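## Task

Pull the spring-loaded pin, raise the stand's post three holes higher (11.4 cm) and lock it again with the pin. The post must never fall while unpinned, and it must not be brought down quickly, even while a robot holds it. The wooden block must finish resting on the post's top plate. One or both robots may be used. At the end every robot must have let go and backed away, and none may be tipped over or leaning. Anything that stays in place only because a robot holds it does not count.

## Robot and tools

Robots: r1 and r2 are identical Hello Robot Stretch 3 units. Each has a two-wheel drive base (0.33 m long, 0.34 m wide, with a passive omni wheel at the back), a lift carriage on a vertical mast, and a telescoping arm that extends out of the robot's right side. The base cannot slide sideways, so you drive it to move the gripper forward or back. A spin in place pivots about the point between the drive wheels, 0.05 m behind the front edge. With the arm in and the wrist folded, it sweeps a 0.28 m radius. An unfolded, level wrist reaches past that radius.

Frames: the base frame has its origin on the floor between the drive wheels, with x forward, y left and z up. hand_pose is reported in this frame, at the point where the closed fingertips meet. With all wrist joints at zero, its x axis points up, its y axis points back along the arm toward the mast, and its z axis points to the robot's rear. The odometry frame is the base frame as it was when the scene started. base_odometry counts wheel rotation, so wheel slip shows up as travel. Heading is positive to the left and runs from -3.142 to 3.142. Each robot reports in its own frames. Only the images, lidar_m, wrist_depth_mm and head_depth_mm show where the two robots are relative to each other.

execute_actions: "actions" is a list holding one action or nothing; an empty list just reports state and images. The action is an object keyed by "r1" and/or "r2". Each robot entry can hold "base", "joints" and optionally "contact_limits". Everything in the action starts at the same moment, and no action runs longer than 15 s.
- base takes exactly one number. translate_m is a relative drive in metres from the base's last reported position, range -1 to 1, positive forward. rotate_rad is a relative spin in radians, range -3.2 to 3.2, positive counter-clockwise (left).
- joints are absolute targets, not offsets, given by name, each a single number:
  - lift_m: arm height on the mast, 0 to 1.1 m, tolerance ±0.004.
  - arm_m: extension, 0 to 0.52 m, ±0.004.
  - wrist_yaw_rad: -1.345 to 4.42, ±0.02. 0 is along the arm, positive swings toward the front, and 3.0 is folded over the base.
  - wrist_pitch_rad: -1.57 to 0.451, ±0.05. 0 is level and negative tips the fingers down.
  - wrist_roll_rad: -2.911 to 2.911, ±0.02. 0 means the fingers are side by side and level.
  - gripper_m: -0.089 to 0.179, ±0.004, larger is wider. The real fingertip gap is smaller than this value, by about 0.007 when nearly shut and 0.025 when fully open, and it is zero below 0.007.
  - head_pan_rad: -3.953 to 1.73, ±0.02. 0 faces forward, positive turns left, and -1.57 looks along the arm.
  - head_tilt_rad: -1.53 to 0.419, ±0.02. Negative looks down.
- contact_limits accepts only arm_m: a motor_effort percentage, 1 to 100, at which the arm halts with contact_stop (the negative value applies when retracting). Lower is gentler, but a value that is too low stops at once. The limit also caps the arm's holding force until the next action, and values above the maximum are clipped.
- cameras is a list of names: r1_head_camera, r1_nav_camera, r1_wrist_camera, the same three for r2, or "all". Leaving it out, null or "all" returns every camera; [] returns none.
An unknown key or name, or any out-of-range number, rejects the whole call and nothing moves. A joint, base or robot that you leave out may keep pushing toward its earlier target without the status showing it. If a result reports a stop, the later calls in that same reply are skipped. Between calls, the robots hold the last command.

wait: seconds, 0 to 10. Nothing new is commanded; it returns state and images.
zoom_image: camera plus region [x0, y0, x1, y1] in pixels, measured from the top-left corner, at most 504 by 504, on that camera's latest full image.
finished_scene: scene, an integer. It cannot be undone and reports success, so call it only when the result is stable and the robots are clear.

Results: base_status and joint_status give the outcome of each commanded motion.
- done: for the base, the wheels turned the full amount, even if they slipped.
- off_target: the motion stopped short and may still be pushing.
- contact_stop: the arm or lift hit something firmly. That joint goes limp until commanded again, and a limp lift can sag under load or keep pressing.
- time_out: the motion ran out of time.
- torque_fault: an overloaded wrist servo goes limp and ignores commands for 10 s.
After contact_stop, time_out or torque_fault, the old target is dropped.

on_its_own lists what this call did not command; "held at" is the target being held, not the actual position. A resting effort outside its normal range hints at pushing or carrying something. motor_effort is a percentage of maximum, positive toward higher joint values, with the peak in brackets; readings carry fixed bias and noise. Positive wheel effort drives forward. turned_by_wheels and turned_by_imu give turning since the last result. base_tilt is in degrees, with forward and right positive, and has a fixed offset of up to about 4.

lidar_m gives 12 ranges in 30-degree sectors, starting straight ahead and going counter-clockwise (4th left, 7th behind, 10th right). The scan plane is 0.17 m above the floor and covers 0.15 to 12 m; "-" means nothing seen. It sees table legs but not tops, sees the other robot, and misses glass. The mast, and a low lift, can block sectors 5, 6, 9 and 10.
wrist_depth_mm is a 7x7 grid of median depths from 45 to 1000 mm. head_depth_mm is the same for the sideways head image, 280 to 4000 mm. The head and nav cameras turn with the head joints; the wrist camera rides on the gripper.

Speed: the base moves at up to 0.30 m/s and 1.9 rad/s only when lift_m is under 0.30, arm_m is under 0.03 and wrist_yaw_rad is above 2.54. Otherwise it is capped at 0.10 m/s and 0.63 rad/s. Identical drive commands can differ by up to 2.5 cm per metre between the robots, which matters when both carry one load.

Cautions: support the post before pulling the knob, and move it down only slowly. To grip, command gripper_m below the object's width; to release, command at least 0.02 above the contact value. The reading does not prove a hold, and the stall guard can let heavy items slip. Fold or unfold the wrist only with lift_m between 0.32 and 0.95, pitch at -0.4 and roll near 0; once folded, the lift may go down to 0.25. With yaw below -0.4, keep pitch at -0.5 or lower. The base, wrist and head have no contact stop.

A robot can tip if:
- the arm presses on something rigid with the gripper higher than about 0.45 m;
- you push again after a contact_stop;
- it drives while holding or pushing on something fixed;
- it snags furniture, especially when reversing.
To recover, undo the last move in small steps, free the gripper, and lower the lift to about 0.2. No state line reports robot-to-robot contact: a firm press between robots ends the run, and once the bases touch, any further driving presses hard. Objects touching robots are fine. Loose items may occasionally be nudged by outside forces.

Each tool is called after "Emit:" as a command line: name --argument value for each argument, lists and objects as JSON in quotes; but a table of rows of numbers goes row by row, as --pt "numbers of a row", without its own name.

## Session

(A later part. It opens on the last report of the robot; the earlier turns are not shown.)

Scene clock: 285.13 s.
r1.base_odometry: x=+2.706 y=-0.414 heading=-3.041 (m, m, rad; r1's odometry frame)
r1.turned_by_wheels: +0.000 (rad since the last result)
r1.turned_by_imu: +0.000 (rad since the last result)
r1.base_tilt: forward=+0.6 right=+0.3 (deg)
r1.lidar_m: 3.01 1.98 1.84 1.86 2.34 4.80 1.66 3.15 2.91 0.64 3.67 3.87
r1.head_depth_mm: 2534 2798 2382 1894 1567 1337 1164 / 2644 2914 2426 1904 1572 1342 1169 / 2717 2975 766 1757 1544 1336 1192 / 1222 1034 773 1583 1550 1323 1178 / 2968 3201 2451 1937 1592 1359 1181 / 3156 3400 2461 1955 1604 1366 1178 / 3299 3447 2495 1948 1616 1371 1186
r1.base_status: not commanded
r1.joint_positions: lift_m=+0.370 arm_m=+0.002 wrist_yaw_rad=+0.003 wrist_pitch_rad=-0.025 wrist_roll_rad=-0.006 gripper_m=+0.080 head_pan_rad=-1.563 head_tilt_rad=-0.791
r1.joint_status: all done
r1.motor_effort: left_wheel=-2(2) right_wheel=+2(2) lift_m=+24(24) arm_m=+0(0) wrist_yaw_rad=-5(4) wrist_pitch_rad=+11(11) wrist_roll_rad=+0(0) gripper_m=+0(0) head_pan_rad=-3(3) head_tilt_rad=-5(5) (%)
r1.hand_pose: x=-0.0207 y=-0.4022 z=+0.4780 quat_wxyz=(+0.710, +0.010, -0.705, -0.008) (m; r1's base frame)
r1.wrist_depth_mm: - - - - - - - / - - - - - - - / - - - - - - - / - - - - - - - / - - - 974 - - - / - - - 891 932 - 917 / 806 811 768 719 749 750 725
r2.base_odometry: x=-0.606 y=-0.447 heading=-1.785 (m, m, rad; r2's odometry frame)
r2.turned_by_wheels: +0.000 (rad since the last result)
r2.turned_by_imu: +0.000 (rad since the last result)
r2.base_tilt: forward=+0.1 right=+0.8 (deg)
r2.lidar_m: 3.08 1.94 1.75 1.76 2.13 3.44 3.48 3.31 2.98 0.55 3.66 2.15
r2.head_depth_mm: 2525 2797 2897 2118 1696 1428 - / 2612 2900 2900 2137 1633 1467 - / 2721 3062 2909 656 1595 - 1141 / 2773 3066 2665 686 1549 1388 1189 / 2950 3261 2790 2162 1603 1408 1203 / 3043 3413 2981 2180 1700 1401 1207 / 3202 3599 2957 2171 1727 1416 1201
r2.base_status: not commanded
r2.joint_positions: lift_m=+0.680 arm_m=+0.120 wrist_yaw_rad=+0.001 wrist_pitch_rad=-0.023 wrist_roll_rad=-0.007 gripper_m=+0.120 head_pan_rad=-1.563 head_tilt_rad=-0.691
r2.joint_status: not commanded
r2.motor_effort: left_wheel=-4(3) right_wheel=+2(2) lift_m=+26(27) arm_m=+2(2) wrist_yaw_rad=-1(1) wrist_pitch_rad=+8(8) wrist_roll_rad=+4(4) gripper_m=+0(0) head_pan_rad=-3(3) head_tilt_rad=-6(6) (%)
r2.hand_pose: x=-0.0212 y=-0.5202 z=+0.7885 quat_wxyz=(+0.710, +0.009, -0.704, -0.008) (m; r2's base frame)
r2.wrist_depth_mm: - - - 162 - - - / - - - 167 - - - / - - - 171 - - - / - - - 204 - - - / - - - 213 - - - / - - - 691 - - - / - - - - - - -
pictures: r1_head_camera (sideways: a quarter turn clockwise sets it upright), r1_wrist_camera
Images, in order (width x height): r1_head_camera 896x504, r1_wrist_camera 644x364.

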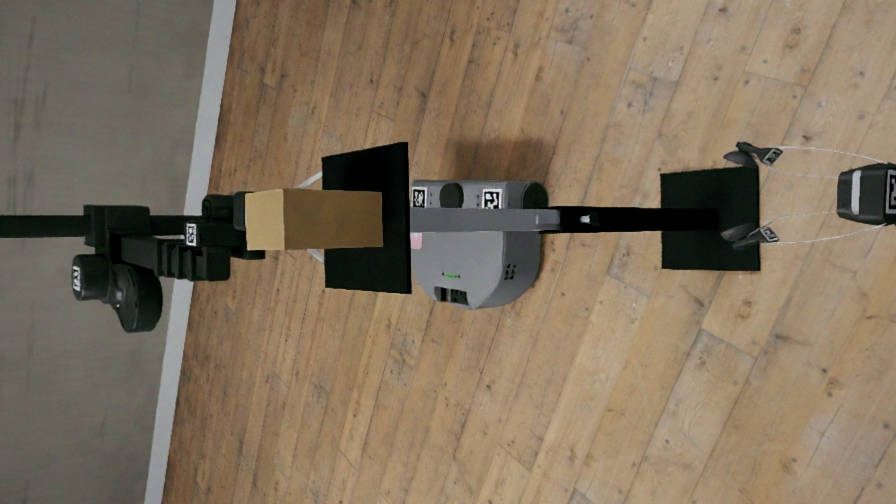

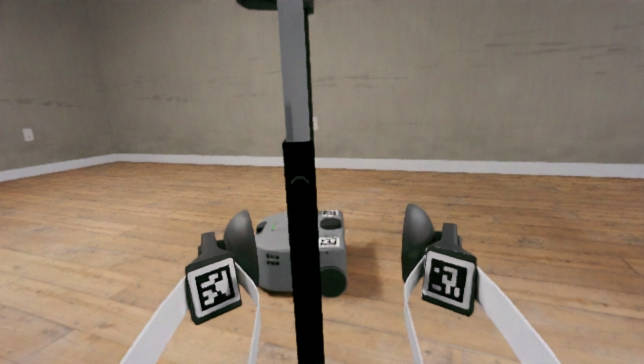

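Emit:
execute_actions --actions '[{"r1": {"base": {"translate_m": 0.028}, "joints": {"arm_m": 0.1}}, "r2": {"base": {"translate_m": 0.005}, "joints": {"arm_m": 0.17}}}]' --cameras '["r1_wrist_camera", "r2_wrist_camera", "r2_head_camera"]'

Scene clock: 321.10 s.
r1.base_odometry: x=+2.679 y=-0.416 heading=-3.042 (m, m, rad; r1's odometry frame)
r1.turned_by_wheels: +0.000 (rad since the last result)
r1.turned_by_imu: +0.000 (rad since the last result)
r1.base_tilt: forward=+0.6 right=+0.2 (deg)
r1.lidar_m: 2.99 1.96 1.83 1.84 2.31 4.80 1.68 3.14 2.92 0.64 3.71 3.86
r1.head_depth_mm: 2531 2846 2404 1886 1569 1338 1163 / 2648 2950 2397 1895 1568 1345 1217 / 2683 2967 693 1542 1502 1291 - / 2762 1145 2276 1637 1592 1346 1174 / 3022 3183 2459 1939 1591 1363 1179 / 3149 3425 2489 1960 1602 1367 1186 / 3351 3438 2506 1952 1607 1370 1189
r1.base_status: done
r1.joint_positions: lift_m=+0.370 arm_m=+0.100 wrist_yaw_rad=+0.002 wrist_pitch_rad=-0.024 wrist_roll_rad=-0.006 gripper_m=+0.080 head_pan_rad=-1.563 head_tilt_rad=-0.791
r1.joint_status: all done
r1.motor_effort: left_wheel=-2(3) right_wheel=+2(5) lift_m=+25(24) arm_m=+4(4) wrist_yaw_rad=-3(4) wrist_pitch_rad=+10(11) wrist_roll_rad=+0(0) gripper_m=+0(0) head_pan_rad=-3(3) head_tilt_rad=-4(5) (%)
r1.hand_pose: x=-0.0209 y=-0.5003 z=+0.4782 quat_wxyz=(+0.710, +0.010, -0.705, -0.008) (m; r1's base frame)
r1.wrist_depth_mm: - - - - - - - / - - - - - - - / - - - - - - - / - - - - - - - / - - - 829 - - - / - - - 785 948 - 914 / 796 804 760 734 740 747 716
r2.base_odometry: x=-0.607 y=-0.452 heading=-1.785 (m, m, rad; r2's odometry frame)
r2.turned_by_wheels: +0.000 (rad since the last result)
r2.turned_by_imu: -0.001 (rad since the last result)
r2.base_tilt: forward=+0.0 right=+0.8 (deg)
r2.lidar_m: 3.05 1.94 1.74 1.75 2.12 3.46 3.48 3.33 2.97 0.55 3.64 2.14
r2.head_depth_mm: 2515 2813 2916 2130 1687 1423 - / 2626 2888 2881 2154 1694 - 1167 / 2699 3010 2914 654 1601 - 1163 / 2793 3005 1479 736 1568 1401 1175 / 2959 3348 2951 2174 1610 1408 1202 / 3102 3437 2923 2187 1724 1420 1201 / 3179 3665 3044 2174 1723 1418 1210
r2.base_status: done
r2.joint_positions: lift_m=+0.680 arm_m=+0.170 wrist_yaw_rad=+0.001 wrist_pitch_rad=-0.023 wrist_roll_rad=-0.007 gripper_m=+0.120 head_pan_rad=-1.563 head_tilt_rad=-0.691
r2.joint_status: all done
r2.motor_effort: left_wheel=-3(5) right_wheel=+2(6) lift_m=+26(26) arm_m=+3(6) wrist_yaw_rad=-2(2) wrist_pitch_rad=+9(8) wrist_roll_rad=+4(4) gripper_m=+0(0) head_pan_rad=-3(3) head_tilt_rad=-5(5) (%)
r2.hand_pose: x=-0.0212 y=-0.5702 z=+0.7885 quat_wxyz=(+0.710, +0.009, -0.704, -0.008) (m; r2's base frame)
r2.wrist_depth_mm: - - - 115 118 - - / - - - 118 121 - - / - - - 122 125 - - / - 94 98 86 88 90 94 / - - - 158 - - - / - - - 163 - - - / - - - 169 - - -
pictures: r1_wrist_camera, r2_head_camera (sideways: a quarter turn clockwise sets it upright), r2_wrist_camera
Images, in order (width x height): r1_wrist_camera 644x364, r2_head_camera 896x504, r2_wrist_camera 644x364.

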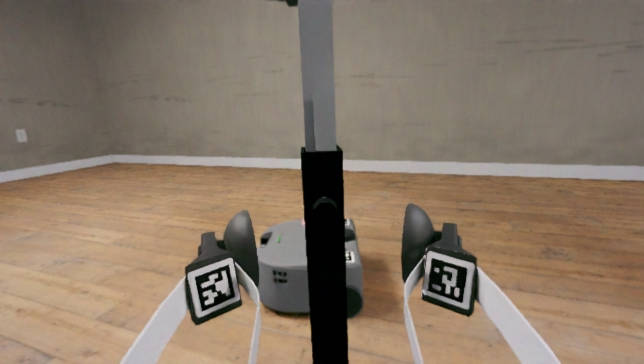

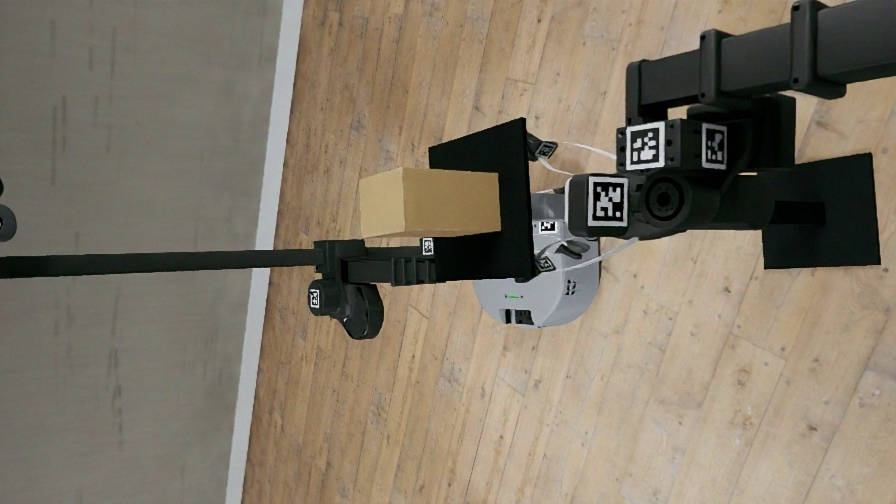

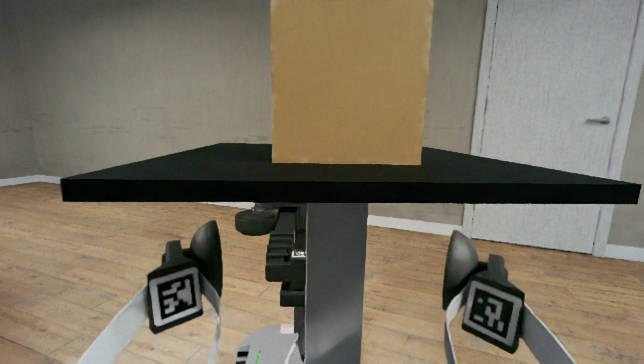

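Emit:
execute_actions --actions '[{"r1": {"joints": {"arm_m": 0.16}}, "r2": {"joints": {"gripper_m": 0.05}}}]' --cameras '["r1_wrist_camera", "r2_wrist_camera", "r1_head_camera"]'

Scene clock: 345.63 s.
r1.base_odometry: x=+2.679 y=-0.416 heading=-3.042 (m, m, rad; r1's odometry frame)
r1.turned_by_wheels: +0.000 (rad since the last result)
r1.turned_by_imu: +0.000 (rad since the last result)
r1.base_tilt: forward=+0.6 right=+0.3 (deg)
r1.lidar_m: 3.00 1.97 1.83 1.85 2.32 4.82 1.69 3.16 2.91 0.64 3.68 3.85
r1.head_depth_mm: 2556 2847 2394 1892 1575 1337 1166 / 2660 2939 2399 1893 1579 1341 1180 / 2694 2963 694 1530 1509 1332 1111 / 2745 1143 2263 1632 1588 1339 1175 / 3042 3195 2464 1934 1604 1355 1183 / 3187 3408 2471 1947 1603 1358 1184 / 3344 3441 2497 1956 1611 1369 1184
r1.base_status: not commanded
r1.joint_positions: lift_m=+0.370 arm_m=+0.160 wrist_yaw_rad=+0.002 wrist_pitch_rad=-0.024 wrist_roll_rad=-0.006 gripper_m=+0.080 head_pan_rad=-1.563 head_tilt_rad=-0.791
r1.joint_status: all done
r1.motor_effort: left_wheel=-2(2) right_wheel=+2(2) lift_m=+24(24) arm_m=+4(5) wrist_yaw_rad=-3(3) wrist_pitch_rad=+11(10) wrist_roll_rad=+0(0) gripper_m=+0(0) head_pan_rad=-3(3) head_tilt_rad=-4(5) (%)
r1.hand_pose: x=-0.0210 y=-0.5603 z=+0.4782 quat_wxyz=(+0.710, +0.010, -0.705, -0.008) (m; r1's base frame)
r1.wrist_depth_mm: - - - 229 - - - / - - - - - - - / - - - - - - - / - - - 248 - - - / - - - 259 - - - / - - - 269 951 963 927 / 790 785 763 279 754 732 730
r2.base_odometry: x=-0.607 y=-0.452 heading=-1.785 (m, m, rad; r2's odometry frame)
r2.turned_by_wheels: +0.000 (rad since the last result)
r2.turned_by_imu: -0.001 (rad since the last result)
r2.base_tilt: forward=+0.0 right=+0.7 (deg)
r2.lidar_m: 3.06 1.94 1.74 1.75 2.13 3.46 3.47 3.31 2.98 0.55 3.63 2.14
r2.head_depth_mm: 2547 2789 2827 2119 1689 1427 - / 2596 2934 2942 2139 1685 - 1167 / 2728 3064 2948 653 1599 - 1172 / 2763 3038 1482 737 1551 1407 1175 / 2922 3322 2972 2161 1611 1416 1202 / 3061 3399 2928 2149 1727 1421 1196 / 3129 3551 2975 2184 1723 1418 1206
r2.base_status: not commanded
r2.joint_positions: lift_m=+0.680 arm_m=+0.170 wrist_yaw_rad=+0.001 wrist_pitch_rad=-0.023 wrist_roll_rad=-0.007 gripper_m=+0.050 head_pan_rad=-1.563 head_tilt_rad=-0.691
r2.joint_status: all done
r2.motor_effort: left_wheel=-3(3) right_wheel=+2(2) lift_m=+27(27) arm_m=+3(3) wrist_yaw_rad=-2(2) wrist_pitch_rad=+8(8) wrist_roll_rad=+4(4) gripper_m=-1(88) head_pan_rad=-3(2) head_tilt_rad=-5(6) (%)
r2.hand_pose: x=-0.0212 y=-0.5702 z=+0.7885 quat_wxyz=(+0.710, +0.009, -0.704, -0.008) (m; r2's base frame)
r2.wrist_depth_mm: - - - 115 117 - - / - - - 118 121 - - / - - - 122 125 - - / - 94 98 86 88 90 94 / - - - 157 - - - / - - - 162 - - - / - - - 168 - - -
pictures: r1_head_camera (sideways: a quarter turn clockwise sets it upright), r1_wrist_camera, r2_wrist_camera
Images, in order (width x height): r1_head_camera 896x504, r1_wrist_camera 644x364, r2_wrist_camera 644x364.

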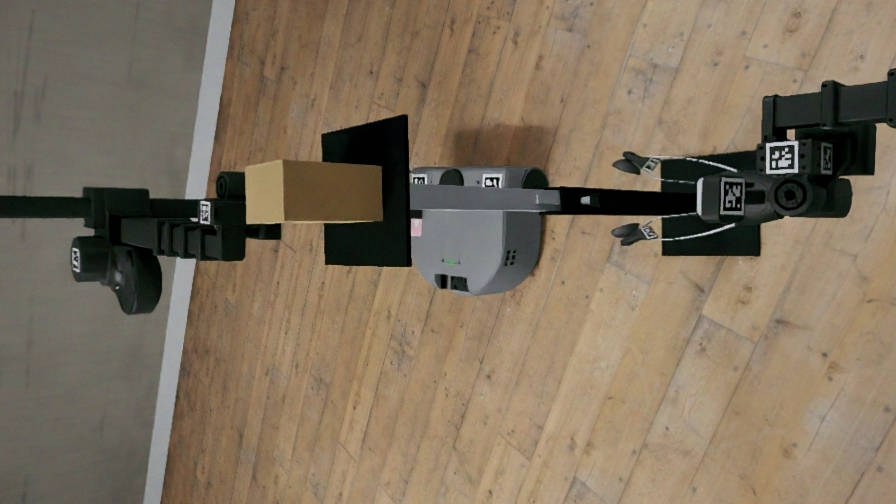

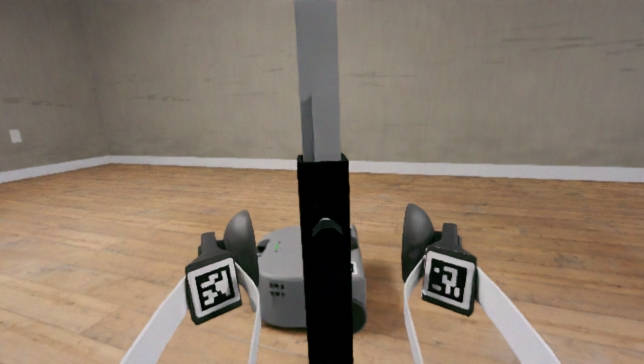

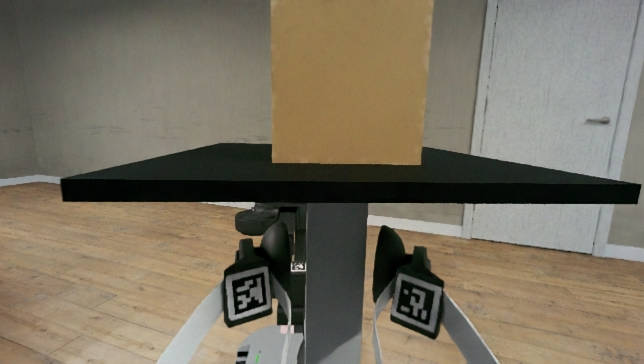

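Emit:
zoom_image --camera "r1_wrist_camera" --region '[220, 130, 440, 310]'

Emit:
zoom_image --camera "r1_head_camera" --region '[500, 120, 720, 280]'

Region (220, 130, 440, 310) of r1_wrist_camera's 644x364 image, scaled by 2.291; it fills the top 412 rows of this view, and the rest is white.

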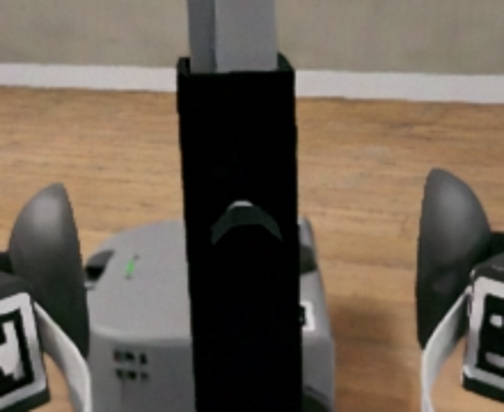

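Region (500, 120, 720, 280) of r1_head_camera's 896x504 image, scaled by 2.291, with more detail than that image has; it fills the top 367 rows of this view, and the rest is white.

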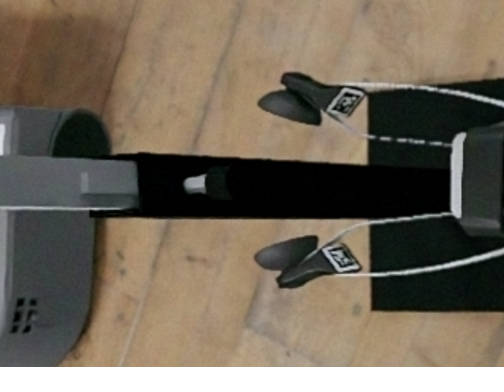

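Emit:
execute_actions --actions '[{"r1": {"joints": {"arm_m": 0.2, "lift_m": 0.355}}, "r2": {"joints": {"lift_m": 0.69}}}]' --cameras '["r1_wrist_camera", "r2_wrist_camera", "r1_head_camera"]'

Scene clock: 384.80 s.
r1.base_odometry: x=+2.679 y=-0.416 heading=-3.042 (m, m, rad; r1's odometry frame)
r1.turned_by_wheels: +0.000 (rad since the last result)
r1.turned_by_imu: +0.000 (rad since the last result)
r1.base_tilt: forward=+0.7 right=+0.2 (deg)
r1.lidar_m: 2.99 1.96 1.83 1.85 2.33 4.83 1.69 3.14 2.91 0.64 3.68 3.86
r1.head_depth_mm: 2569 2806 2404 1904 1563 1334 1163 / 2647 2924 2406 1896 1579 1355 1165 / 2666 2946 694 1542 1504 1340 1129 / 2742 1115 2290 1634 1588 1356 1174 / 3013 3219 2449 1939 1595 1360 1179 / 3204 3406 2489 1935 1601 1369 1183 / 3320 3405 2486 1956 1616 1365 1183
r1.base_status: not commanded
r1.joint_positions: lift_m=+0.355 arm_m=+0.200 wrist_yaw_rad=+0.002 wrist_pitch_rad=-0.024 wrist_roll_rad=-0.006 gripper_m=+0.080 head_pan_rad=-1.563 head_tilt_rad=-0.791
r1.joint_status: all done
r1.motor_effort: left_wheel=-2(2) right_wheel=+2(2) lift_m=+18(22) arm_m=+4(4) wrist_yaw_rad=-3(3) wrist_pitch_rad=+10(10) wrist_roll_rad=+0(0) gripper_m=+0(0) head_pan_rad=-3(3) head_tilt_rad=-5(4) (%)
r1.hand_pose: x=-0.0210 y=-0.6003 z=+0.4637 quat_wxyz=(+0.710, +0.009, -0.705, -0.008) (m; r1's base frame)
r1.wrist_depth_mm: - - - 192 - - - / - - - 199 - - - / - - - - - - - / - - - 204 - - - / - - - 210 - - - / - - - 223 893 902 864 / 785 752 746 233 721 707 705
r2.base_odometry: x=-0.607 y=-0.452 heading=-1.785 (m, m, rad; r2's odometry frame)
r2.turned_by_wheels: +0.000 (rad since the last result)
r2.turned_by_imu: -0.001 (rad since the last result)
r2.base_tilt: forward=+0.0 right=+0.7 (deg)
r2.lidar_m: 3.05 1.93 1.74 1.75 2.13 3.46 3.47 3.34 2.97 0.55 3.66 2.14
r2.head_depth_mm: 2519 2785 2893 2139 1685 1427 - / 2598 2910 2869 2136 1682 - 1170 / 2710 2975 2930 655 1639 - 1164 / 2765 3037 1514 735 1544 1402 1174 / 2940 3310 2956 2180 1607 1408 1201 / 3077 3487 3018 2186 1711 1413 1204 / 3189 3698 3007 2198 1729 1422 1200
r2.base_status: not commanded
r2.joint_positions: lift_m=+0.690 arm_m=+0.170 wrist_yaw_rad=+0.001 wrist_pitch_rad=-0.023 wrist_roll_rad=-0.007 gripper_m=+0.050 head_pan_rad=-1.563 head_tilt_rad=-0.691
r2.joint_status: all done
r2.motor_effort: left_wheel=-3(3) right_wheel=+2(2) lift_m=+26(29) arm_m=+3(3) wrist_yaw_rad=-2(1) wrist_pitch_rad=+8(8) wrist_roll_rad=+4(4) gripper_m=+0(0) head_pan_rad=-3(2) head_tilt_rad=-6(6) (%)
r2.hand_pose: x=-0.0212 y=-0.5702 z=+0.7985 quat_wxyz=(+0.710, +0.009, -0.704, -0.008) (m; r2's base frame)
r2.wrist_depth_mm: - - - 115 117 - - / - - - 118 120 - - / - - - 122 125 - - / - - 135 123 126 183 - / - 86 87 90 91 95 - / - - - 163 - - - / - - - 169 - - -
pictures: r1_head_camera (sideways: a quarter turn clockwise sets it upright), r1_wrist_camera, r2_wrist_camera
Images, in order (width x height): r1_head_camera 896x504, r1_wrist_camera 644x364, r2_wrist_camera 644x364.

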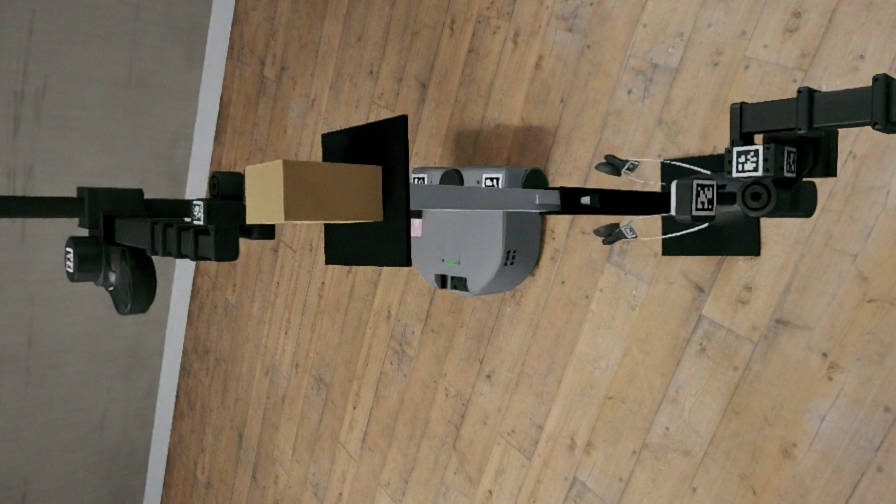

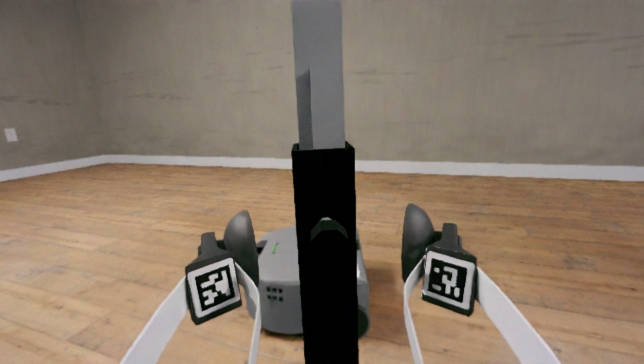

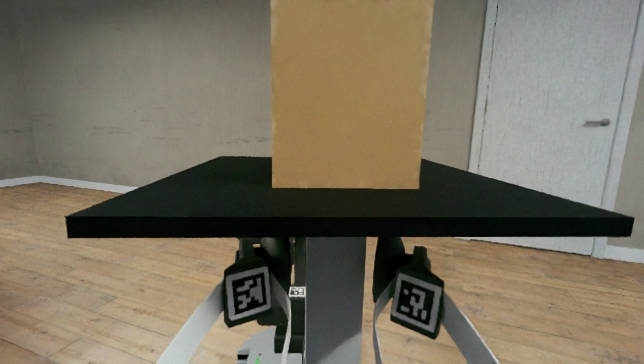

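Emit:
execute_actions --actions '[{"r1": {"joints": {"arm_m": 0.212, "gripper_m": 0.045}}, "r2": {"joints": {"lift_m": 0.705}}}]' --cameras '["r1_wrist_camera", "r2_wrist_camera", "r1_head_camera"]'

Emit:
zoom_image --camera "r1_head_camera" --region '[520, 140, 700, 260]'

Scene clock: 403.80 s.
r1.base_odometry: x=+2.679 y=-0.416 heading=-3.042 (m, m, rad; r1's odometry frame)
r1.turned_by_wheels: +0.000 (rad since the last result)
r1.turned_by_imu: +0.000 (rad since the last result)
r1.base_tilt: forward=+0.6 right=+0.2 (deg)
r1.lidar_m: 2.98 1.96 1.83 1.85 2.32 4.82 1.69 3.15 2.91 0.64 3.68 3.84
r1.head_depth_mm: 2551 2833 2393 1896 1567 1338 1163 / 2662 2943 2417 1897 1577 1370 1167 / 2668 2975 693 1533 1488 1383 1150 / 1196 1048 2270 1637 1583 1352 1178 / 3019 3249 2467 1933 1595 1359 1176 / 3167 3384 2456 1938 1604 1362 1181 / 3321 3459 2508 1961 1609 1362 1187
r1.base_status: not commanded
r1.joint_positions: lift_m=+0.355 arm_m=+0.212 wrist_yaw_rad=+0.002 wrist_pitch_rad=-0.024 wrist_roll_rad=-0.006 gripper_m=+0.045 head_pan_rad=-1.563 head_tilt_rad=-0.791
r1.joint_status: all done
r1.motor_effort: left_wheel=-1(2) right_wheel=+2(2) lift_m=+18(18) arm_m=+4(4) wrist_yaw_rad=-2(3) wrist_pitch_rad=+11(10) wrist_roll_rad=+0(0) gripper_m=+0(81) head_pan_rad=-3(3) head_tilt_rad=-5(5) (%)
r1.hand_pose: x=-0.0210 y=-0.6123 z=+0.4637 quat_wxyz=(+0.710, +0.009, -0.705, -0.008) (m; r1's base frame)
r1.wrist_depth_mm: - - - 182 - - - / - - - 187 - - - / - - - - - - - / - - - 193 - - - / - - - 197 - - - / - - - 209 - 908 867 / 795 767 717 220 721 697 711
r2.base_odometry: x=-0.607 y=-0.452 heading=-1.785 (m, m, rad; r2's odometry frame)
r2.turned_by_wheels: +0.000 (rad since the last result)
r2.turned_by_imu: -0.001 (rad since the last result)
r2.base_tilt: forward=+0.0 right=+0.7 (deg)
r2.lidar_m: 3.04 1.94 1.74 1.75 2.13 3.45 3.46 3.30 2.98 0.56 3.66 2.15
r2.head_depth_mm: 2543 2771 2889 2121 1683 1422 - / 2640 2914 2929 2133 1737 - 1170 / 2739 3002 2965 654 1210 - 1166 / 2771 3035 1500 737 1566 1399 1177 / 2923 3294 2988 2163 1609 1406 1203 / 3059 3511 2963 2176 1710 1406 1198 / 3205 3646 2970 2185 1731 1424 1206
r2.base_status: not commanded
r2.joint_positions: lift_m=+0.705 arm_m=+0.170 wrist_yaw_rad=+0.001 wrist_pitch_rad=-0.023 wrist_roll_rad=-0.007 gripper_m=+0.050 head_pan_rad=-1.563 head_tilt_rad=-0.691
r2.joint_status: all done
r2.motor_effort: left_wheel=-3(3) right_wheel=+2(2) lift_m=+26(28) arm_m=+3(2) wrist_yaw_rad=-1(2) wrist_pitch_rad=+8(8) wrist_roll_rad=+4(4) gripper_m=+0(1) head_pan_rad=-2(3) head_tilt_rad=-6(6) (%)
r2.hand_pose: x=-0.0212 y=-0.5702 z=+0.8135 quat_wxyz=(+0.710, +0.009, -0.704, -0.008) (m; r2's base frame)
r2.wrist_depth_mm: - - - 115 117 - - / - - - 118 121 - - / - - - 121 125 - - / - - 219 125 129 - - / - 125 114 116 119 121 - / - 88 88 91 92 - - / - - - 169 - - -
pictures: r1_head_camera (sideways: a quarter turn clockwise sets it upright), r1_wrist_camera, r2_wrist_camera
Images, in order (width x height): r1_head_camera 896x504, r1_wrist_camera 644x364, r2_wrist_camera 644x364.

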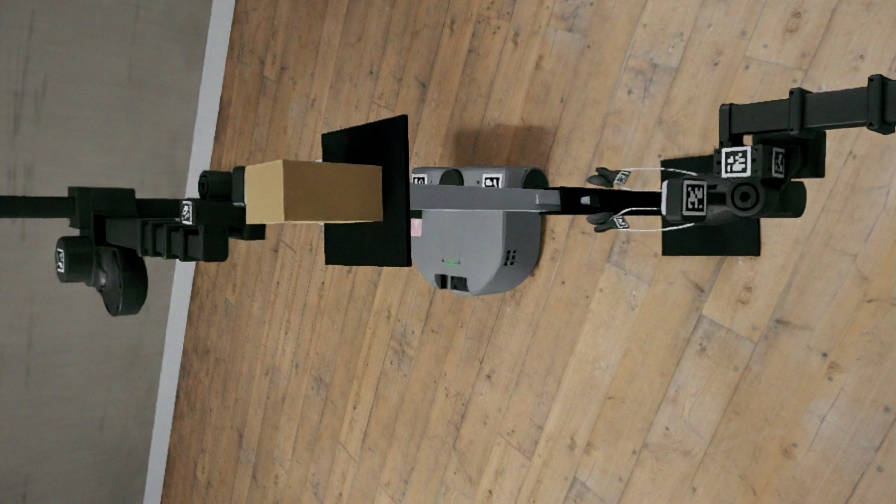

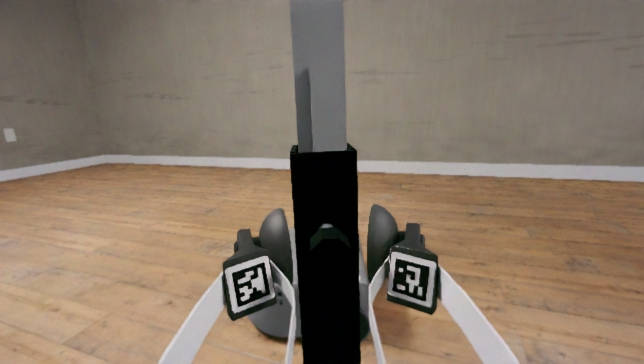

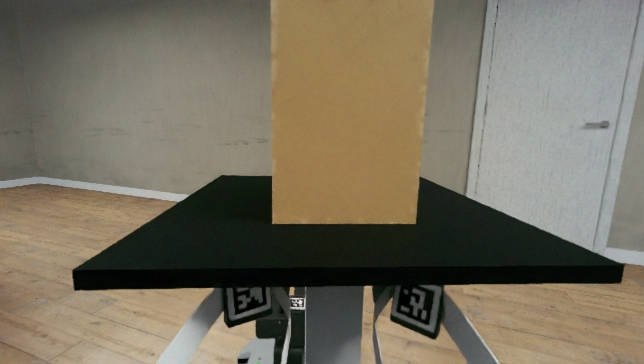

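Region (520, 140, 700, 260) of r1_head_camera's 896x504 image, scaled by 2.800, with more detail than that image has.

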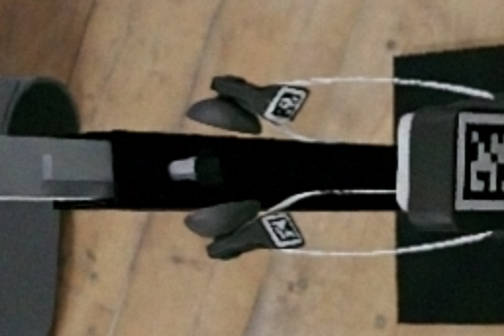

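Emit:
execute_actions --actions '[{"r1": {"joints": {"arm_m": 0.214, "lift_m": 0.35}}, "r2": {"joints": {"gripper_m": 0.005}}}]' --cameras '["r2_wrist_camera"]'

Emit:
execute_actions --actions '[{"r1": {"joints": {"gripper_m": 0.0}}}]' --cameras '["r1_wrist_camera", "r1_head_camera"]'

Scene clock: 415.33 s.
r1.base_odometry: x=+2.679 y=-0.416 heading=-3.042 (m, m, rad; r1's odometry frame)
r1.turned_by_wheels: +0.000 (rad since the last result)
r1.turned_by_imu: +0.000 (rad since the last result)
r1.base_tilt: forward=+0.6 right=+0.3 (deg)
r1.lidar_m: 3.00 1.96 1.83 1.85 2.32 4.83 1.69 3.16 2.92 0.64 3.67 3.85
r1.head_depth_mm: 2536 2831 2412 1895 1566 1335 1162 / 2663 2935 2405 1900 1577 1371 1164 / 2679 2987 694 1537 1468 1385 1149 / 1197 1050 2268 1635 1588 1358 1176 / 3012 3250 2452 1934 1600 1354 1178 / 3147 3393 2487 1944 1608 1356 1185 / 3345 3453 2511 1954 1612 1370 1187
r1.base_status: not commanded
r1.joint_positions: lift_m=+0.350 arm_m=+0.214 wrist_yaw_rad=+0.002 wrist_pitch_rad=-0.024 wrist_roll_rad=-0.006 gripper_m=+0.045 head_pan_rad=-1.563 head_tilt_rad=-0.791
r1.joint_status: all done
r1.motor_effort: left_wheel=-2(2) right_wheel=+2(2) lift_m=+18(20) arm_m=+4(4) wrist_yaw_rad=-3(3) wrist_pitch_rad=+10(10) wrist_roll_rad=+0(0) gripper_m=+0(0) head_pan_rad=-3(3) head_tilt_rad=-6(5) (%)
r1.hand_pose: x=-0.0210 y=-0.6143 z=+0.4587 quat_wxyz=(+0.710, +0.009, -0.705, -0.008) (m; r1's base frame)
r1.wrist_depth_mm: - - - 180 - - - / - - - 185 - - - / - - - 192 - - - / - - - 189 - - - / - - - 193 - - - / - - - 209 - 911 868 / 770 768 714 218 711 725 706
r2.base_odometry: x=-0.607 y=-0.452 heading=-1.785 (m, m, rad; r2's odometry frame)
r2.turned_by_wheels: +0.000 (rad since the last result)
r2.turned_by_imu: -0.001 (rad since the last result)
r2.base_tilt: forward=+0.0 right=+0.8 (deg)
r2.lidar_m: 3.05 1.93 1.74 1.76 2.13 3.45 3.48 3.32 2.98 0.55 3.64 2.14
r2.head_depth_mm: 2534 2765 2882 2113 1681 1420 - / 2605 2912 2867 2140 1747 - 1165 / 2680 3011 2913 656 739 - 1163 / 2782 3047 2659 739 1573 1394 1168 / 2920 3305 2925 2162 1624 1408 1200 / 3066 3400 2989 2163 1717 1419 1192 / 3204 3648 3010 2197 1715 1413 1200
r2.base_status: not commanded
r2.joint_positions: lift_m=+0.705 arm_m=+0.170 wrist_yaw_rad=-0.003 wrist_pitch_rad=-0.023 wrist_roll_rad=-0.007 gripper_m=+0.006 head_pan_rad=-1.563 head_tilt_rad=-0.691
r2.joint_status: all done
r2.motor_effort: left_wheel=-4(4) right_wheel=+3(3) lift_m=+26(26) arm_m=+3(2) wrist_yaw_rad=+2(3) wrist_pitch_rad=+8(8) wrist_roll_rad=+4(4) gripper_m=-13(92) head_pan_rad=-3(3) head_tilt_rad=-6(6) (%)
r2.hand_pose: x=-0.0223 y=-0.5703 z=+0.8135 quat_wxyz=(+0.710, +0.007, -0.704, -0.009) (m; r2's base frame)
r2.wrist_depth_mm: - - - 115 118 - - / - - - 118 121 - - / - - - 122 125 - - / - - 216 126 129 - - / - 124 114 116 119 121 - / - 88 89 90 92 - - / - - - 169 - - -
pictures: r2_wrist_camera
Images, in order (width x height): r2_wrist_camera 644x364.

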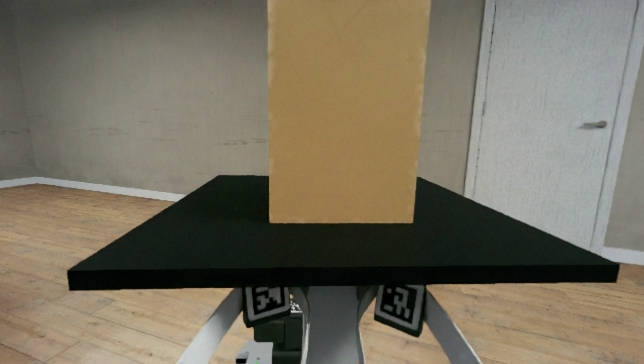

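Scene clock: 416.27 s.
r1.base_odometry: x=+2.679 y=-0.416 heading=-3.042 (m, m, rad; r1's odometry frame)
r1.turned_by_wheels: +0.000 (rad since the last result)
r1.turned_by_imu: +0.000 (rad since the last result)
r1.base_tilt: forward=+0.6 right=+0.3 (deg)
r1.lidar_m: 2.98 1.96 1.83 1.85 2.32 4.81 1.69 3.14 2.91 0.64 3.67 3.85
r1.head_depth_mm: 2536 2831 2394 1909 1564 1331 1162 / 2653 2962 2414 1903 1579 1366 1163 / 2671 2967 694 1531 1507 1385 1148 / 1204 1047 2270 1630 1591 1347 1176 / 2998 3277 2463 1935 1591 1361 1181 / 3176 3407 2479 1953 1605 1360 1183 / 3338 3451 2490 1953 1609 1365 1186
r1.base_status: not commanded
r1.joint_positions: lift_m=+0.350 arm_m=+0.214 wrist_yaw_rad=+0.001 wrist_pitch_rad=-0.024 wrist_roll_rad=-0.006 gripper_m=+0.000 head_pan_rad=-1.563 head_tilt_rad=-0.791
r1.joint_status: all done
r1.motor_effort: left_wheel=-2(2) right_wheel=+3(2) lift_m=+18(18) arm_m=+4(4) wrist_yaw_rad=+0(3) wrist_pitch_rad=+10(10) wrist_roll_rad=+0(0) gripper_m=-8(81) head_pan_rad=-3(3) head_tilt_rad=-5(5) (%)
r1.hand_pose: x=-0.0213 y=-0.6143 z=+0.4587 quat_wxyz=(+0.710, +0.009, -0.705, -0.008) (m; r1's base frame)
r1.wrist_depth_mm: - - - 179 - - - / - - - 186 - - - / - - - 191 - - - / - - - 191 - - - / - - - 165 - - - / - - 957 205 931 904 924 / 766 753 749 218 718 697 709
r2.base_odometry: x=-0.607 y=-0.452 heading=-1.785 (m, m, rad; r2's odometry frame)
r2.turned_by_wheels: +0.000 (rad since the last result)
r2.turned_by_imu: +0.000 (rad since the last result)
r2.base_tilt: forward=+0.0 right=+0.8 (deg)
r2.lidar_m: 3.04 1.93 1.75 1.75 2.13 3.44 3.48 3.33 2.98 0.55 3.63 2.14
r2.head_depth_mm: 2518 2818 2884 2121 1690 1417 - / 2615 2911 2919 2144 1733 - 1167 / 2711 3042 2943 654 737 - 1160 / 2777 3068 2678 739 1563 1400 1173 / 2932 3285 2986 2174 1628 1417 1200 / 3026 3436 2978 2174 1704 1408 1196 / 3125 3645 3047 2209 1712 1414 1209
r2.base_status: not commanded
r2.joint_positions: lift_m=+0.705 arm_m=+0.170 wrist_yaw_rad=-0.003 wrist_pitch_rad=-0.023 wrist_roll_rad=-0.007 gripper_m=+0.006 head_pan_rad=-1.563 head_tilt_rad=-0.691
r2.joint_status: not commanded
r2.motor_effort: left_wheel=-4(4) right_wheel=+3(3) lift_m=+26(27) arm_m=+4(3) wrist_yaw_rad=+3(2) wrist_pitch_rad=+8(8) wrist_roll_rad=+4(4) gripper_m=-12(11) head_pan_rad=-2(3) head_tilt_rad=-6(6) (%)
r2.hand_pose: x=-0.0223 y=-0.5703 z=+0.8135 quat_wxyz=(+0.710, +0.007, -0.704, -0.009) (m; r2's base frame)
r2.wrist_depth_mm: - - - 115 117 - - / - - - 118 121 - - / - - - 122 125 - - / - - 214 125 129 - - / - 123 114 116 118 121 - / - 88 89 90 92 - - / - - - 169 - - -
pictures: r1_head_camera (sideways: a quarter turn clockwise sets it upright), r1_wrist_camera
Images, in order (width x height): r1_head_camera 896x504, r1_wrist_camera 644x364.

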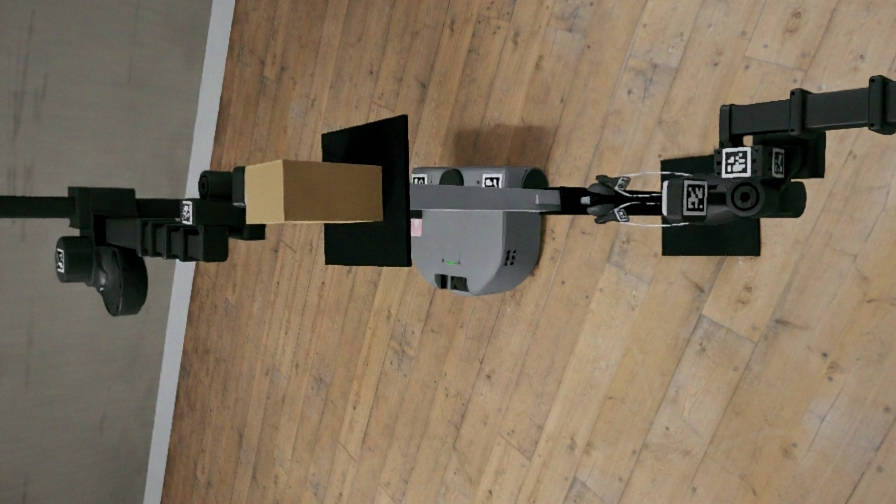

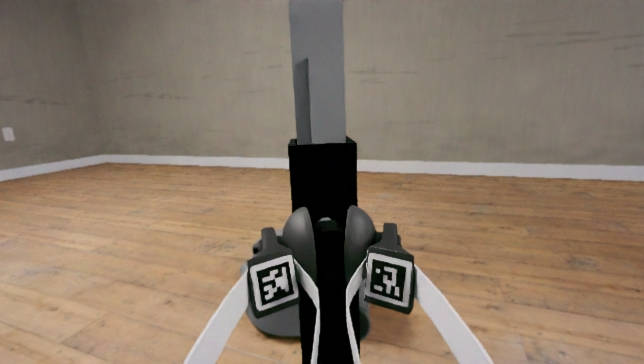

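Emit:
execute_actions --actions '[{"r1": {"joints": {"gripper_m": -0.03}}, "r2": {"joints": {"gripper_m": -0.03}}}]' --cameras '["r1_wrist_camera"]'

Scene clock: 422.13 s.
r1.base_odometry: x=+2.679 y=-0.416 heading=-3.042 (m, m, rad; r1's odometry frame)
r1.turned_by_wheels: +0.000 (rad since the last result)
r1.turned_by_imu: +0.000 (rad since the last result)
r1.base_tilt: forward=+0.6 right=+0.2 (deg)
r1.lidar_m: 2.99 1.96 1.83 1.85 2.31 4.82 1.69 3.14 2.91 0.64 3.70 3.85
r1.head_depth_mm: 2555 2821 2403 1892 1566 1334 1160 / 2655 2963 2416 1903 1570 1370 1168 / 2676 2953 693 1541 1519 1382 1151 / 1199 1051 2264 1634 1585 1348 1173 / 3030 3260 2454 1930 1593 1359 1182 / 3175 3403 2469 1948 1606 1363 1185 / 3356 3463 2501 1965 1609 1362 1186
r1.base_status: not commanded
r1.joint_positions: lift_m=+0.350 arm_m=+0.214 wrist_yaw_rad=+0.000 wrist_pitch_rad=-0.024 wrist_roll_rad=-0.006 gripper_m=-0.029 head_pan_rad=-1.563 head_tilt_rad=-0.791
r1.joint_status: all done
r1.motor_effort: left_wheel=-2(2) right_wheel=+2(3) lift_m=+18(18) arm_m=+4(4) wrist_yaw_rad=+0(1) wrist_pitch_rad=+10(10) wrist_roll_rad=+0(0) gripper_m=-18(93) head_pan_rad=-3(3) head_tilt_rad=-5(5) (%)
r1.hand_pose: x=-0.0213 y=-0.6143 z=+0.4588 quat_wxyz=(+0.710, +0.009, -0.705, -0.008) (m; r1's base frame)
r1.wrist_depth_mm: - - - 180 - - - / - - - 186 - - - / - - - 191 - - - / - - - 191 - - - / - - - 168 - - - / - - 950 205 949 906 878 / 763 752 737 218 701 708 680
r2.base_odometry: x=-0.607 y=-0.452 heading=-1.785 (m, m, rad; r2's odometry frame)
r2.turned_by_wheels: +0.000 (rad since the last result)
r2.turned_by_imu: -0.001 (rad since the last result)
r2.base_tilt: forward=+0.0 right=+0.8 (deg)
r2.lidar_m: 3.05 1.94 1.74 1.75 2.12 3.45 3.50 3.33 2.98 0.55 3.64 2.14
r2.head_depth_mm: 2560 2801 2888 2123 1691 1427 - / 2626 2927 2898 2149 1729 - 1166 / 2716 3034 2915 655 737 - 1164 / 2787 3050 2686 738 1565 1395 1168 / 2904 3274 2944 2184 1616 1409 1195 / 3069 3487 2981 2165 1721 1415 1205 / 3198 3591 2969 2195 1714 1430 1208
r2.base_status: not commanded
r2.joint_positions: lift_m=+0.705 arm_m=+0.170 wrist_yaw_rad=-0.004 wrist_pitch_rad=-0.023 wrist_roll_rad=-0.007 gripper_m=-0.029 head_pan_rad=-1.563 head_tilt_rad=-0.691
r2.joint_status: all done
r2.motor_effort: left_wheel=-3(4) right_wheel=+3(3) lift_m=+27(26) arm_m=+2(2) wrist_yaw_rad=+3(3) wrist_pitch_rad=+8(8) wrist_roll_rad=+4(4) gripper_m=-27(100) head_pan_rad=-3(3) head_tilt_rad=-6(6) (%)
r2.hand_pose: x=-0.0224 y=-0.5703 z=+0.8135 quat_wxyz=(+0.710, +0.007, -0.704, -0.010) (m; r2's base frame)
r2.wrist_depth_mm: - - - 114 117 - - / - - - 118 121 - - / - - - 121 125 - - / - - 217 126 129 - - / - 113 114 116 118 121 - / - 88 89 90 92 - - / - - - 169 - - -
pictures: r1_wrist_camera
Images, in order (width x height): r1_wrist_camera 644x364.

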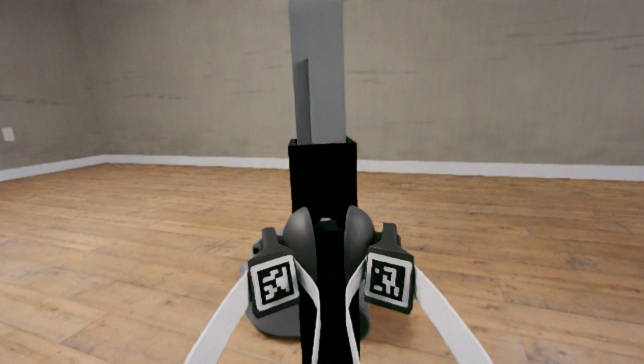

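Emit:
execute_actions --actions '[{"r2": {"joints": {"lift_m": 0.709}}}]' --cameras '[]'

Emit:
execute_actions --actions '[{"r1": {"joints": {"arm_m": 0.199}}}]' --cameras '["r1_wrist_camera", "r1_head_camera"]'

Scene clock: 429.87 s.
r1.base_odometry: x=+2.679 y=-0.416 heading=-3.042 (m, m, rad; r1's odometry frame)
r1.turned_by_wheels: +0.000 (rad since the last result)
r1.turned_by_imu: +0.000 (rad since the last result)
r1.base_tilt: forward=+0.6 right=+0.2 (deg)
r1.lidar_m: 2.98 1.96 1.83 1.85 2.32 4.83 1.69 3.15 2.92 0.64 3.67 3.85
r1.head_depth_mm: 2555 2819 2393 1892 1573 1330 1164 / 2644 2946 2403 1903 1575 1371 1166 / 2692 2967 695 1538 1520 1381 1150 / 1196 1040 2367 1641 1591 1345 1174 / 2998 3247 2466 1940 1591 1359 1178 / 3210 3389 2472 1939 1599 1359 1183 / 3320 3452 2490 1956 1613 1364 1185
r1.base_status: not commanded
r1.joint_positions: lift_m=+0.350 arm_m=+0.214 wrist_yaw_rad=+0.000 wrist_pitch_rad=-0.024 wrist_roll_rad=-0.006 gripper_m=-0.029 head_pan_rad=-1.563 head_tilt_rad=-0.791
r1.joint_status: not commanded
r1.motor_effort: left_wheel=-2(2) right_wheel=+2(3) lift_m=+18(18) arm_m=+4(4) wrist_yaw_rad=-1(1) wrist_pitch_rad=+10(10) wrist_roll_rad=+0(0) gripper_m=-19(18) head_pan_rad=-4(3) head_tilt_rad=-5(5) (%)
r1.hand_pose: x=-0.0213 y=-0.6143 z=+0.4588 quat_wxyz=(+0.710, +0.009, -0.705, -0.008) (m; r1's base frame)
r1.wrist_depth_mm: - - - 179 - - - / - - - 185 - - - / - - - 191 - - - / - - - 189 - - - / - - - 169 - - - / - - 953 205 914 909 870 / 784 742 744 219 711 692 701
r2.base_odometry: x=-0.607 y=-0.452 heading=-1.785 (m, m, rad; r2's odometry frame)
r2.turned_by_wheels: +0.000 (rad since the last result)
r2.turned_by_imu: -0.001 (rad since the last result)
r2.base_tilt: forward=+0.1 right=+0.8 (deg)
r2.lidar_m: 3.05 1.93 1.74 1.75 2.13 3.45 3.47 3.32 2.98 0.55 3.68 2.15
r2.head_depth_mm: 2502 2819 2902 2128 1680 1432 - / 2615 2913 2897 2148 1725 - 1186 / 2692 3019 2873 654 737 - 1174 / 2764 3093 2659 737 1555 1398 1170 / 2899 3307 2974 2163 1621 1400 1202 / 3040 3472 2982 2183 1704 1407 1201 / 3247 3571 2992 2185 1722 1417 1209
r2.base_status: not commanded
r2.joint_positions: lift_m=+0.709 arm_m=+0.170 wrist_yaw_rad=-0.004 wrist_pitch_rad=-0.036 wrist_roll_rad=-0.007 gripper_m=-0.019 head_pan_rad=-1.563 head_tilt_rad=-0.691
r2.joint_status: all done
r2.on_its_own: gripper_m is held at -0.020, not at your -0.030, by its stall guard, which is not easing now
r2.motor_effort: left_wheel=-4(4) right_wheel=+3(3) lift_m=+28(27) arm_m=+2(3) wrist_yaw_rad=+3(3) wrist_pitch_rad=+13(14) wrist_roll_rad=+4(4) gripper_m=-22(23) head_pan_rad=-3(3) head_tilt_rad=-6(5) (%)
r2.hand_pose: x=-0.0224 y=-0.5699 z=+0.8139 quat_wxyz=(+0.710, +0.012, -0.704, -0.014) (m; r2's base frame)
r2.wrist_depth_mm: - - - 113 116 - - / - - - 117 120 - - / - - - 121 125 - - / - - 210 125 129 - - / - 125 115 118 120 123 - / - 90 89 92 93 95 - / - - - 170 - - -
pictures: none
No camera images: the call's "cameras" was empty. Leave "cameras" out to get every camera's image.

Scene clock: 430.80 s.
r1.base_odometry: x=+2.679 y=-0.416 heading=-3.042 (m, m, rad; r1's odometry frame)
r1.turned_by_wheels: +0.000 (rad since the last result)
r1.turned_by_imu: +0.000 (rad since the last result)
r1.base_tilt: forward=+0.7 right=+0.3 (deg)
r1.lidar_m: 3.00 1.96 1.83 1.85 2.32 4.82 1.69 3.15 2.91 0.64 3.67 3.86
r1.head_depth_mm: 2527 2812 2397 1892 1571 1336 1164 / 2650 2936 2402 1901 1581 1358 1168 / 2686 2950 693 1533 1537 1356 1133 / 1196 1044 2359 1635 1593 1345 1180 / 2986 3272 2472 1931 1593 1360 1180 / 3181 3396 2488 1946 1606 1363 1181 / 3346 3459 2503 1963 1610 1369 1185
r1.base_status: not commanded
r1.joint_positions: lift_m=+0.350 arm_m=+0.199 wrist_yaw_rad=+0.000 wrist_pitch_rad=-0.022 wrist_roll_rad=-0.006 gripper_m=-0.029 head_pan_rad=-1.563 head_tilt_rad=-0.791
r1.joint_status: all done
r1.motor_effort: left_wheel=-1(2) right_wheel=+2(2) lift_m=+18(18) arm_m=-3(4) wrist_yaw_rad=-1(0) wrist_pitch_rad=+9(10) wrist_roll_rad=+0(0) gripper_m=-15(18) head_pan_rad=-3(4) head_tilt_rad=-5(5) (%)
r1.hand_pose: x=-0.0213 y=-0.5999 z=+0.4592 quat_wxyz=(+0.710, +0.008, -0.705, -0.008) (m; r1's base frame)
r1.wrist_depth_mm: - - - 192 - - - / - - - 201 - - - / - - - 207 - - - / - - - 205 - - - / - - - - - - - / - - 957 223 951 919 865 / 757 776 734 233 721 709 700
r2.base_odometry: x=-0.607 y=-0.452 heading=-1.785 (m, m, rad; r2's odometry frame)
r2.turned_by_wheels: +0.000 (rad since the last result)
r2.turned_by_imu: +0.000 (rad since the last result)
r2.base_tilt: forward=+0.0 right=+0.8 (deg)
r2.lidar_m: 3.05 1.93 1.74 1.75 2.13 3.45 3.46 3.32 2.98 0.55 3.65 2.14
r2.head_depth_mm: 2506 2833 2926 2106 1677 1416 - / 2612 2922 2939 2124 1740 - 1191 / 2727 3028 2952 654 738 - 1176 / 2783 3067 2678 741 1561 1402 1177 / 2888 3299 2964 2155 1605 1404 1200 / 3044 3421 3000 2131 1704 1415 1200 / 3155 3638 3009 2204 1725 1428 1206
r2.base_status: not commanded
r2.joint_positions: lift_m=+0.709 arm_m=+0.170 wrist_yaw_rad=-0.004 wrist_pitch_rad=-0.036 wrist_roll_rad=-0.007 gripper_m=-0.019 head_pan_rad=-1.563 head_tilt_rad=-0.691
r2.joint_status: not commanded
r2.on_its_own: gripper_m is held at -0.020, not at your -0.030, by its stall guard, which is not easing now
r2.motor_effort: left_wheel=-3(4) right_wheel=+3(3) lift_m=+28(28) arm_m=+1(1) wrist_yaw_rad=+3(3) wrist_pitch_rad=+13(13) wrist_roll_rad=+3(4) gripper_m=-22(22) head_pan_rad=-3(3) head_tilt_rad=-6(5) (%)
r2.hand_pose: x=-0.0224 y=-0.5699 z=+0.8139 quat_wxyz=(+0.710, +0.012, -0.704, -0.014) (m; r2's base frame)
r2.wrist_depth_mm: - - - 114 116 - - / - - - 117 120 - - / - - - 121 124 - - / - - 210 125 128 - - / - 126 116 117 120 123 - / - 90 89 92 93 95 - / - - - 171 - - -
pictures: r1_head_camera (sideways: a quarter turn clockwise sets it upright), r1_wrist_camera
Images, in order (width x height): r1_head_camera 896x504, r1_wrist_camera 644x364.

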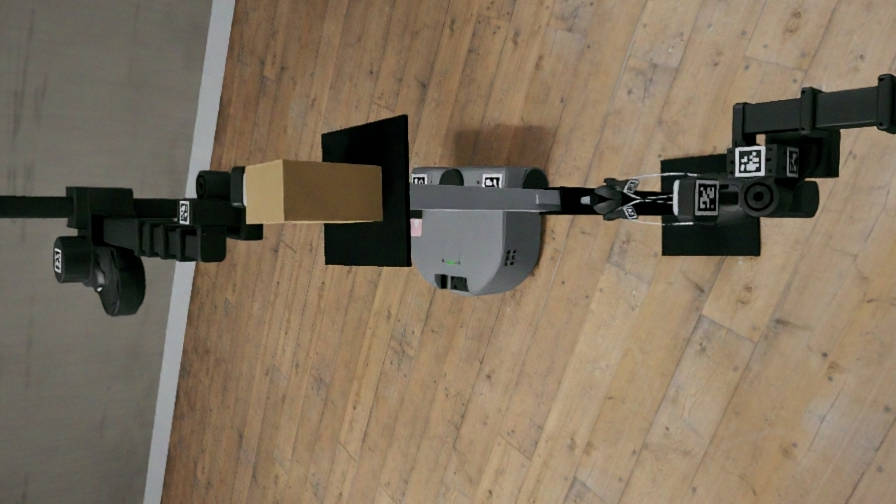

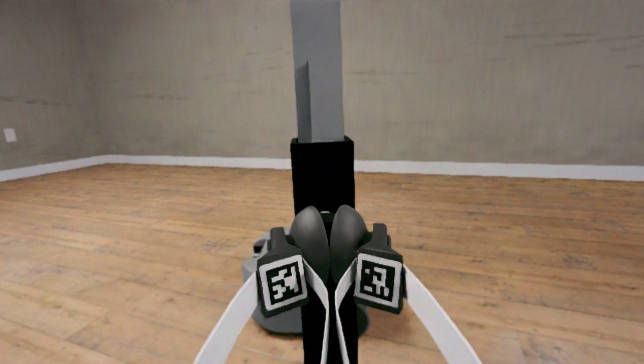

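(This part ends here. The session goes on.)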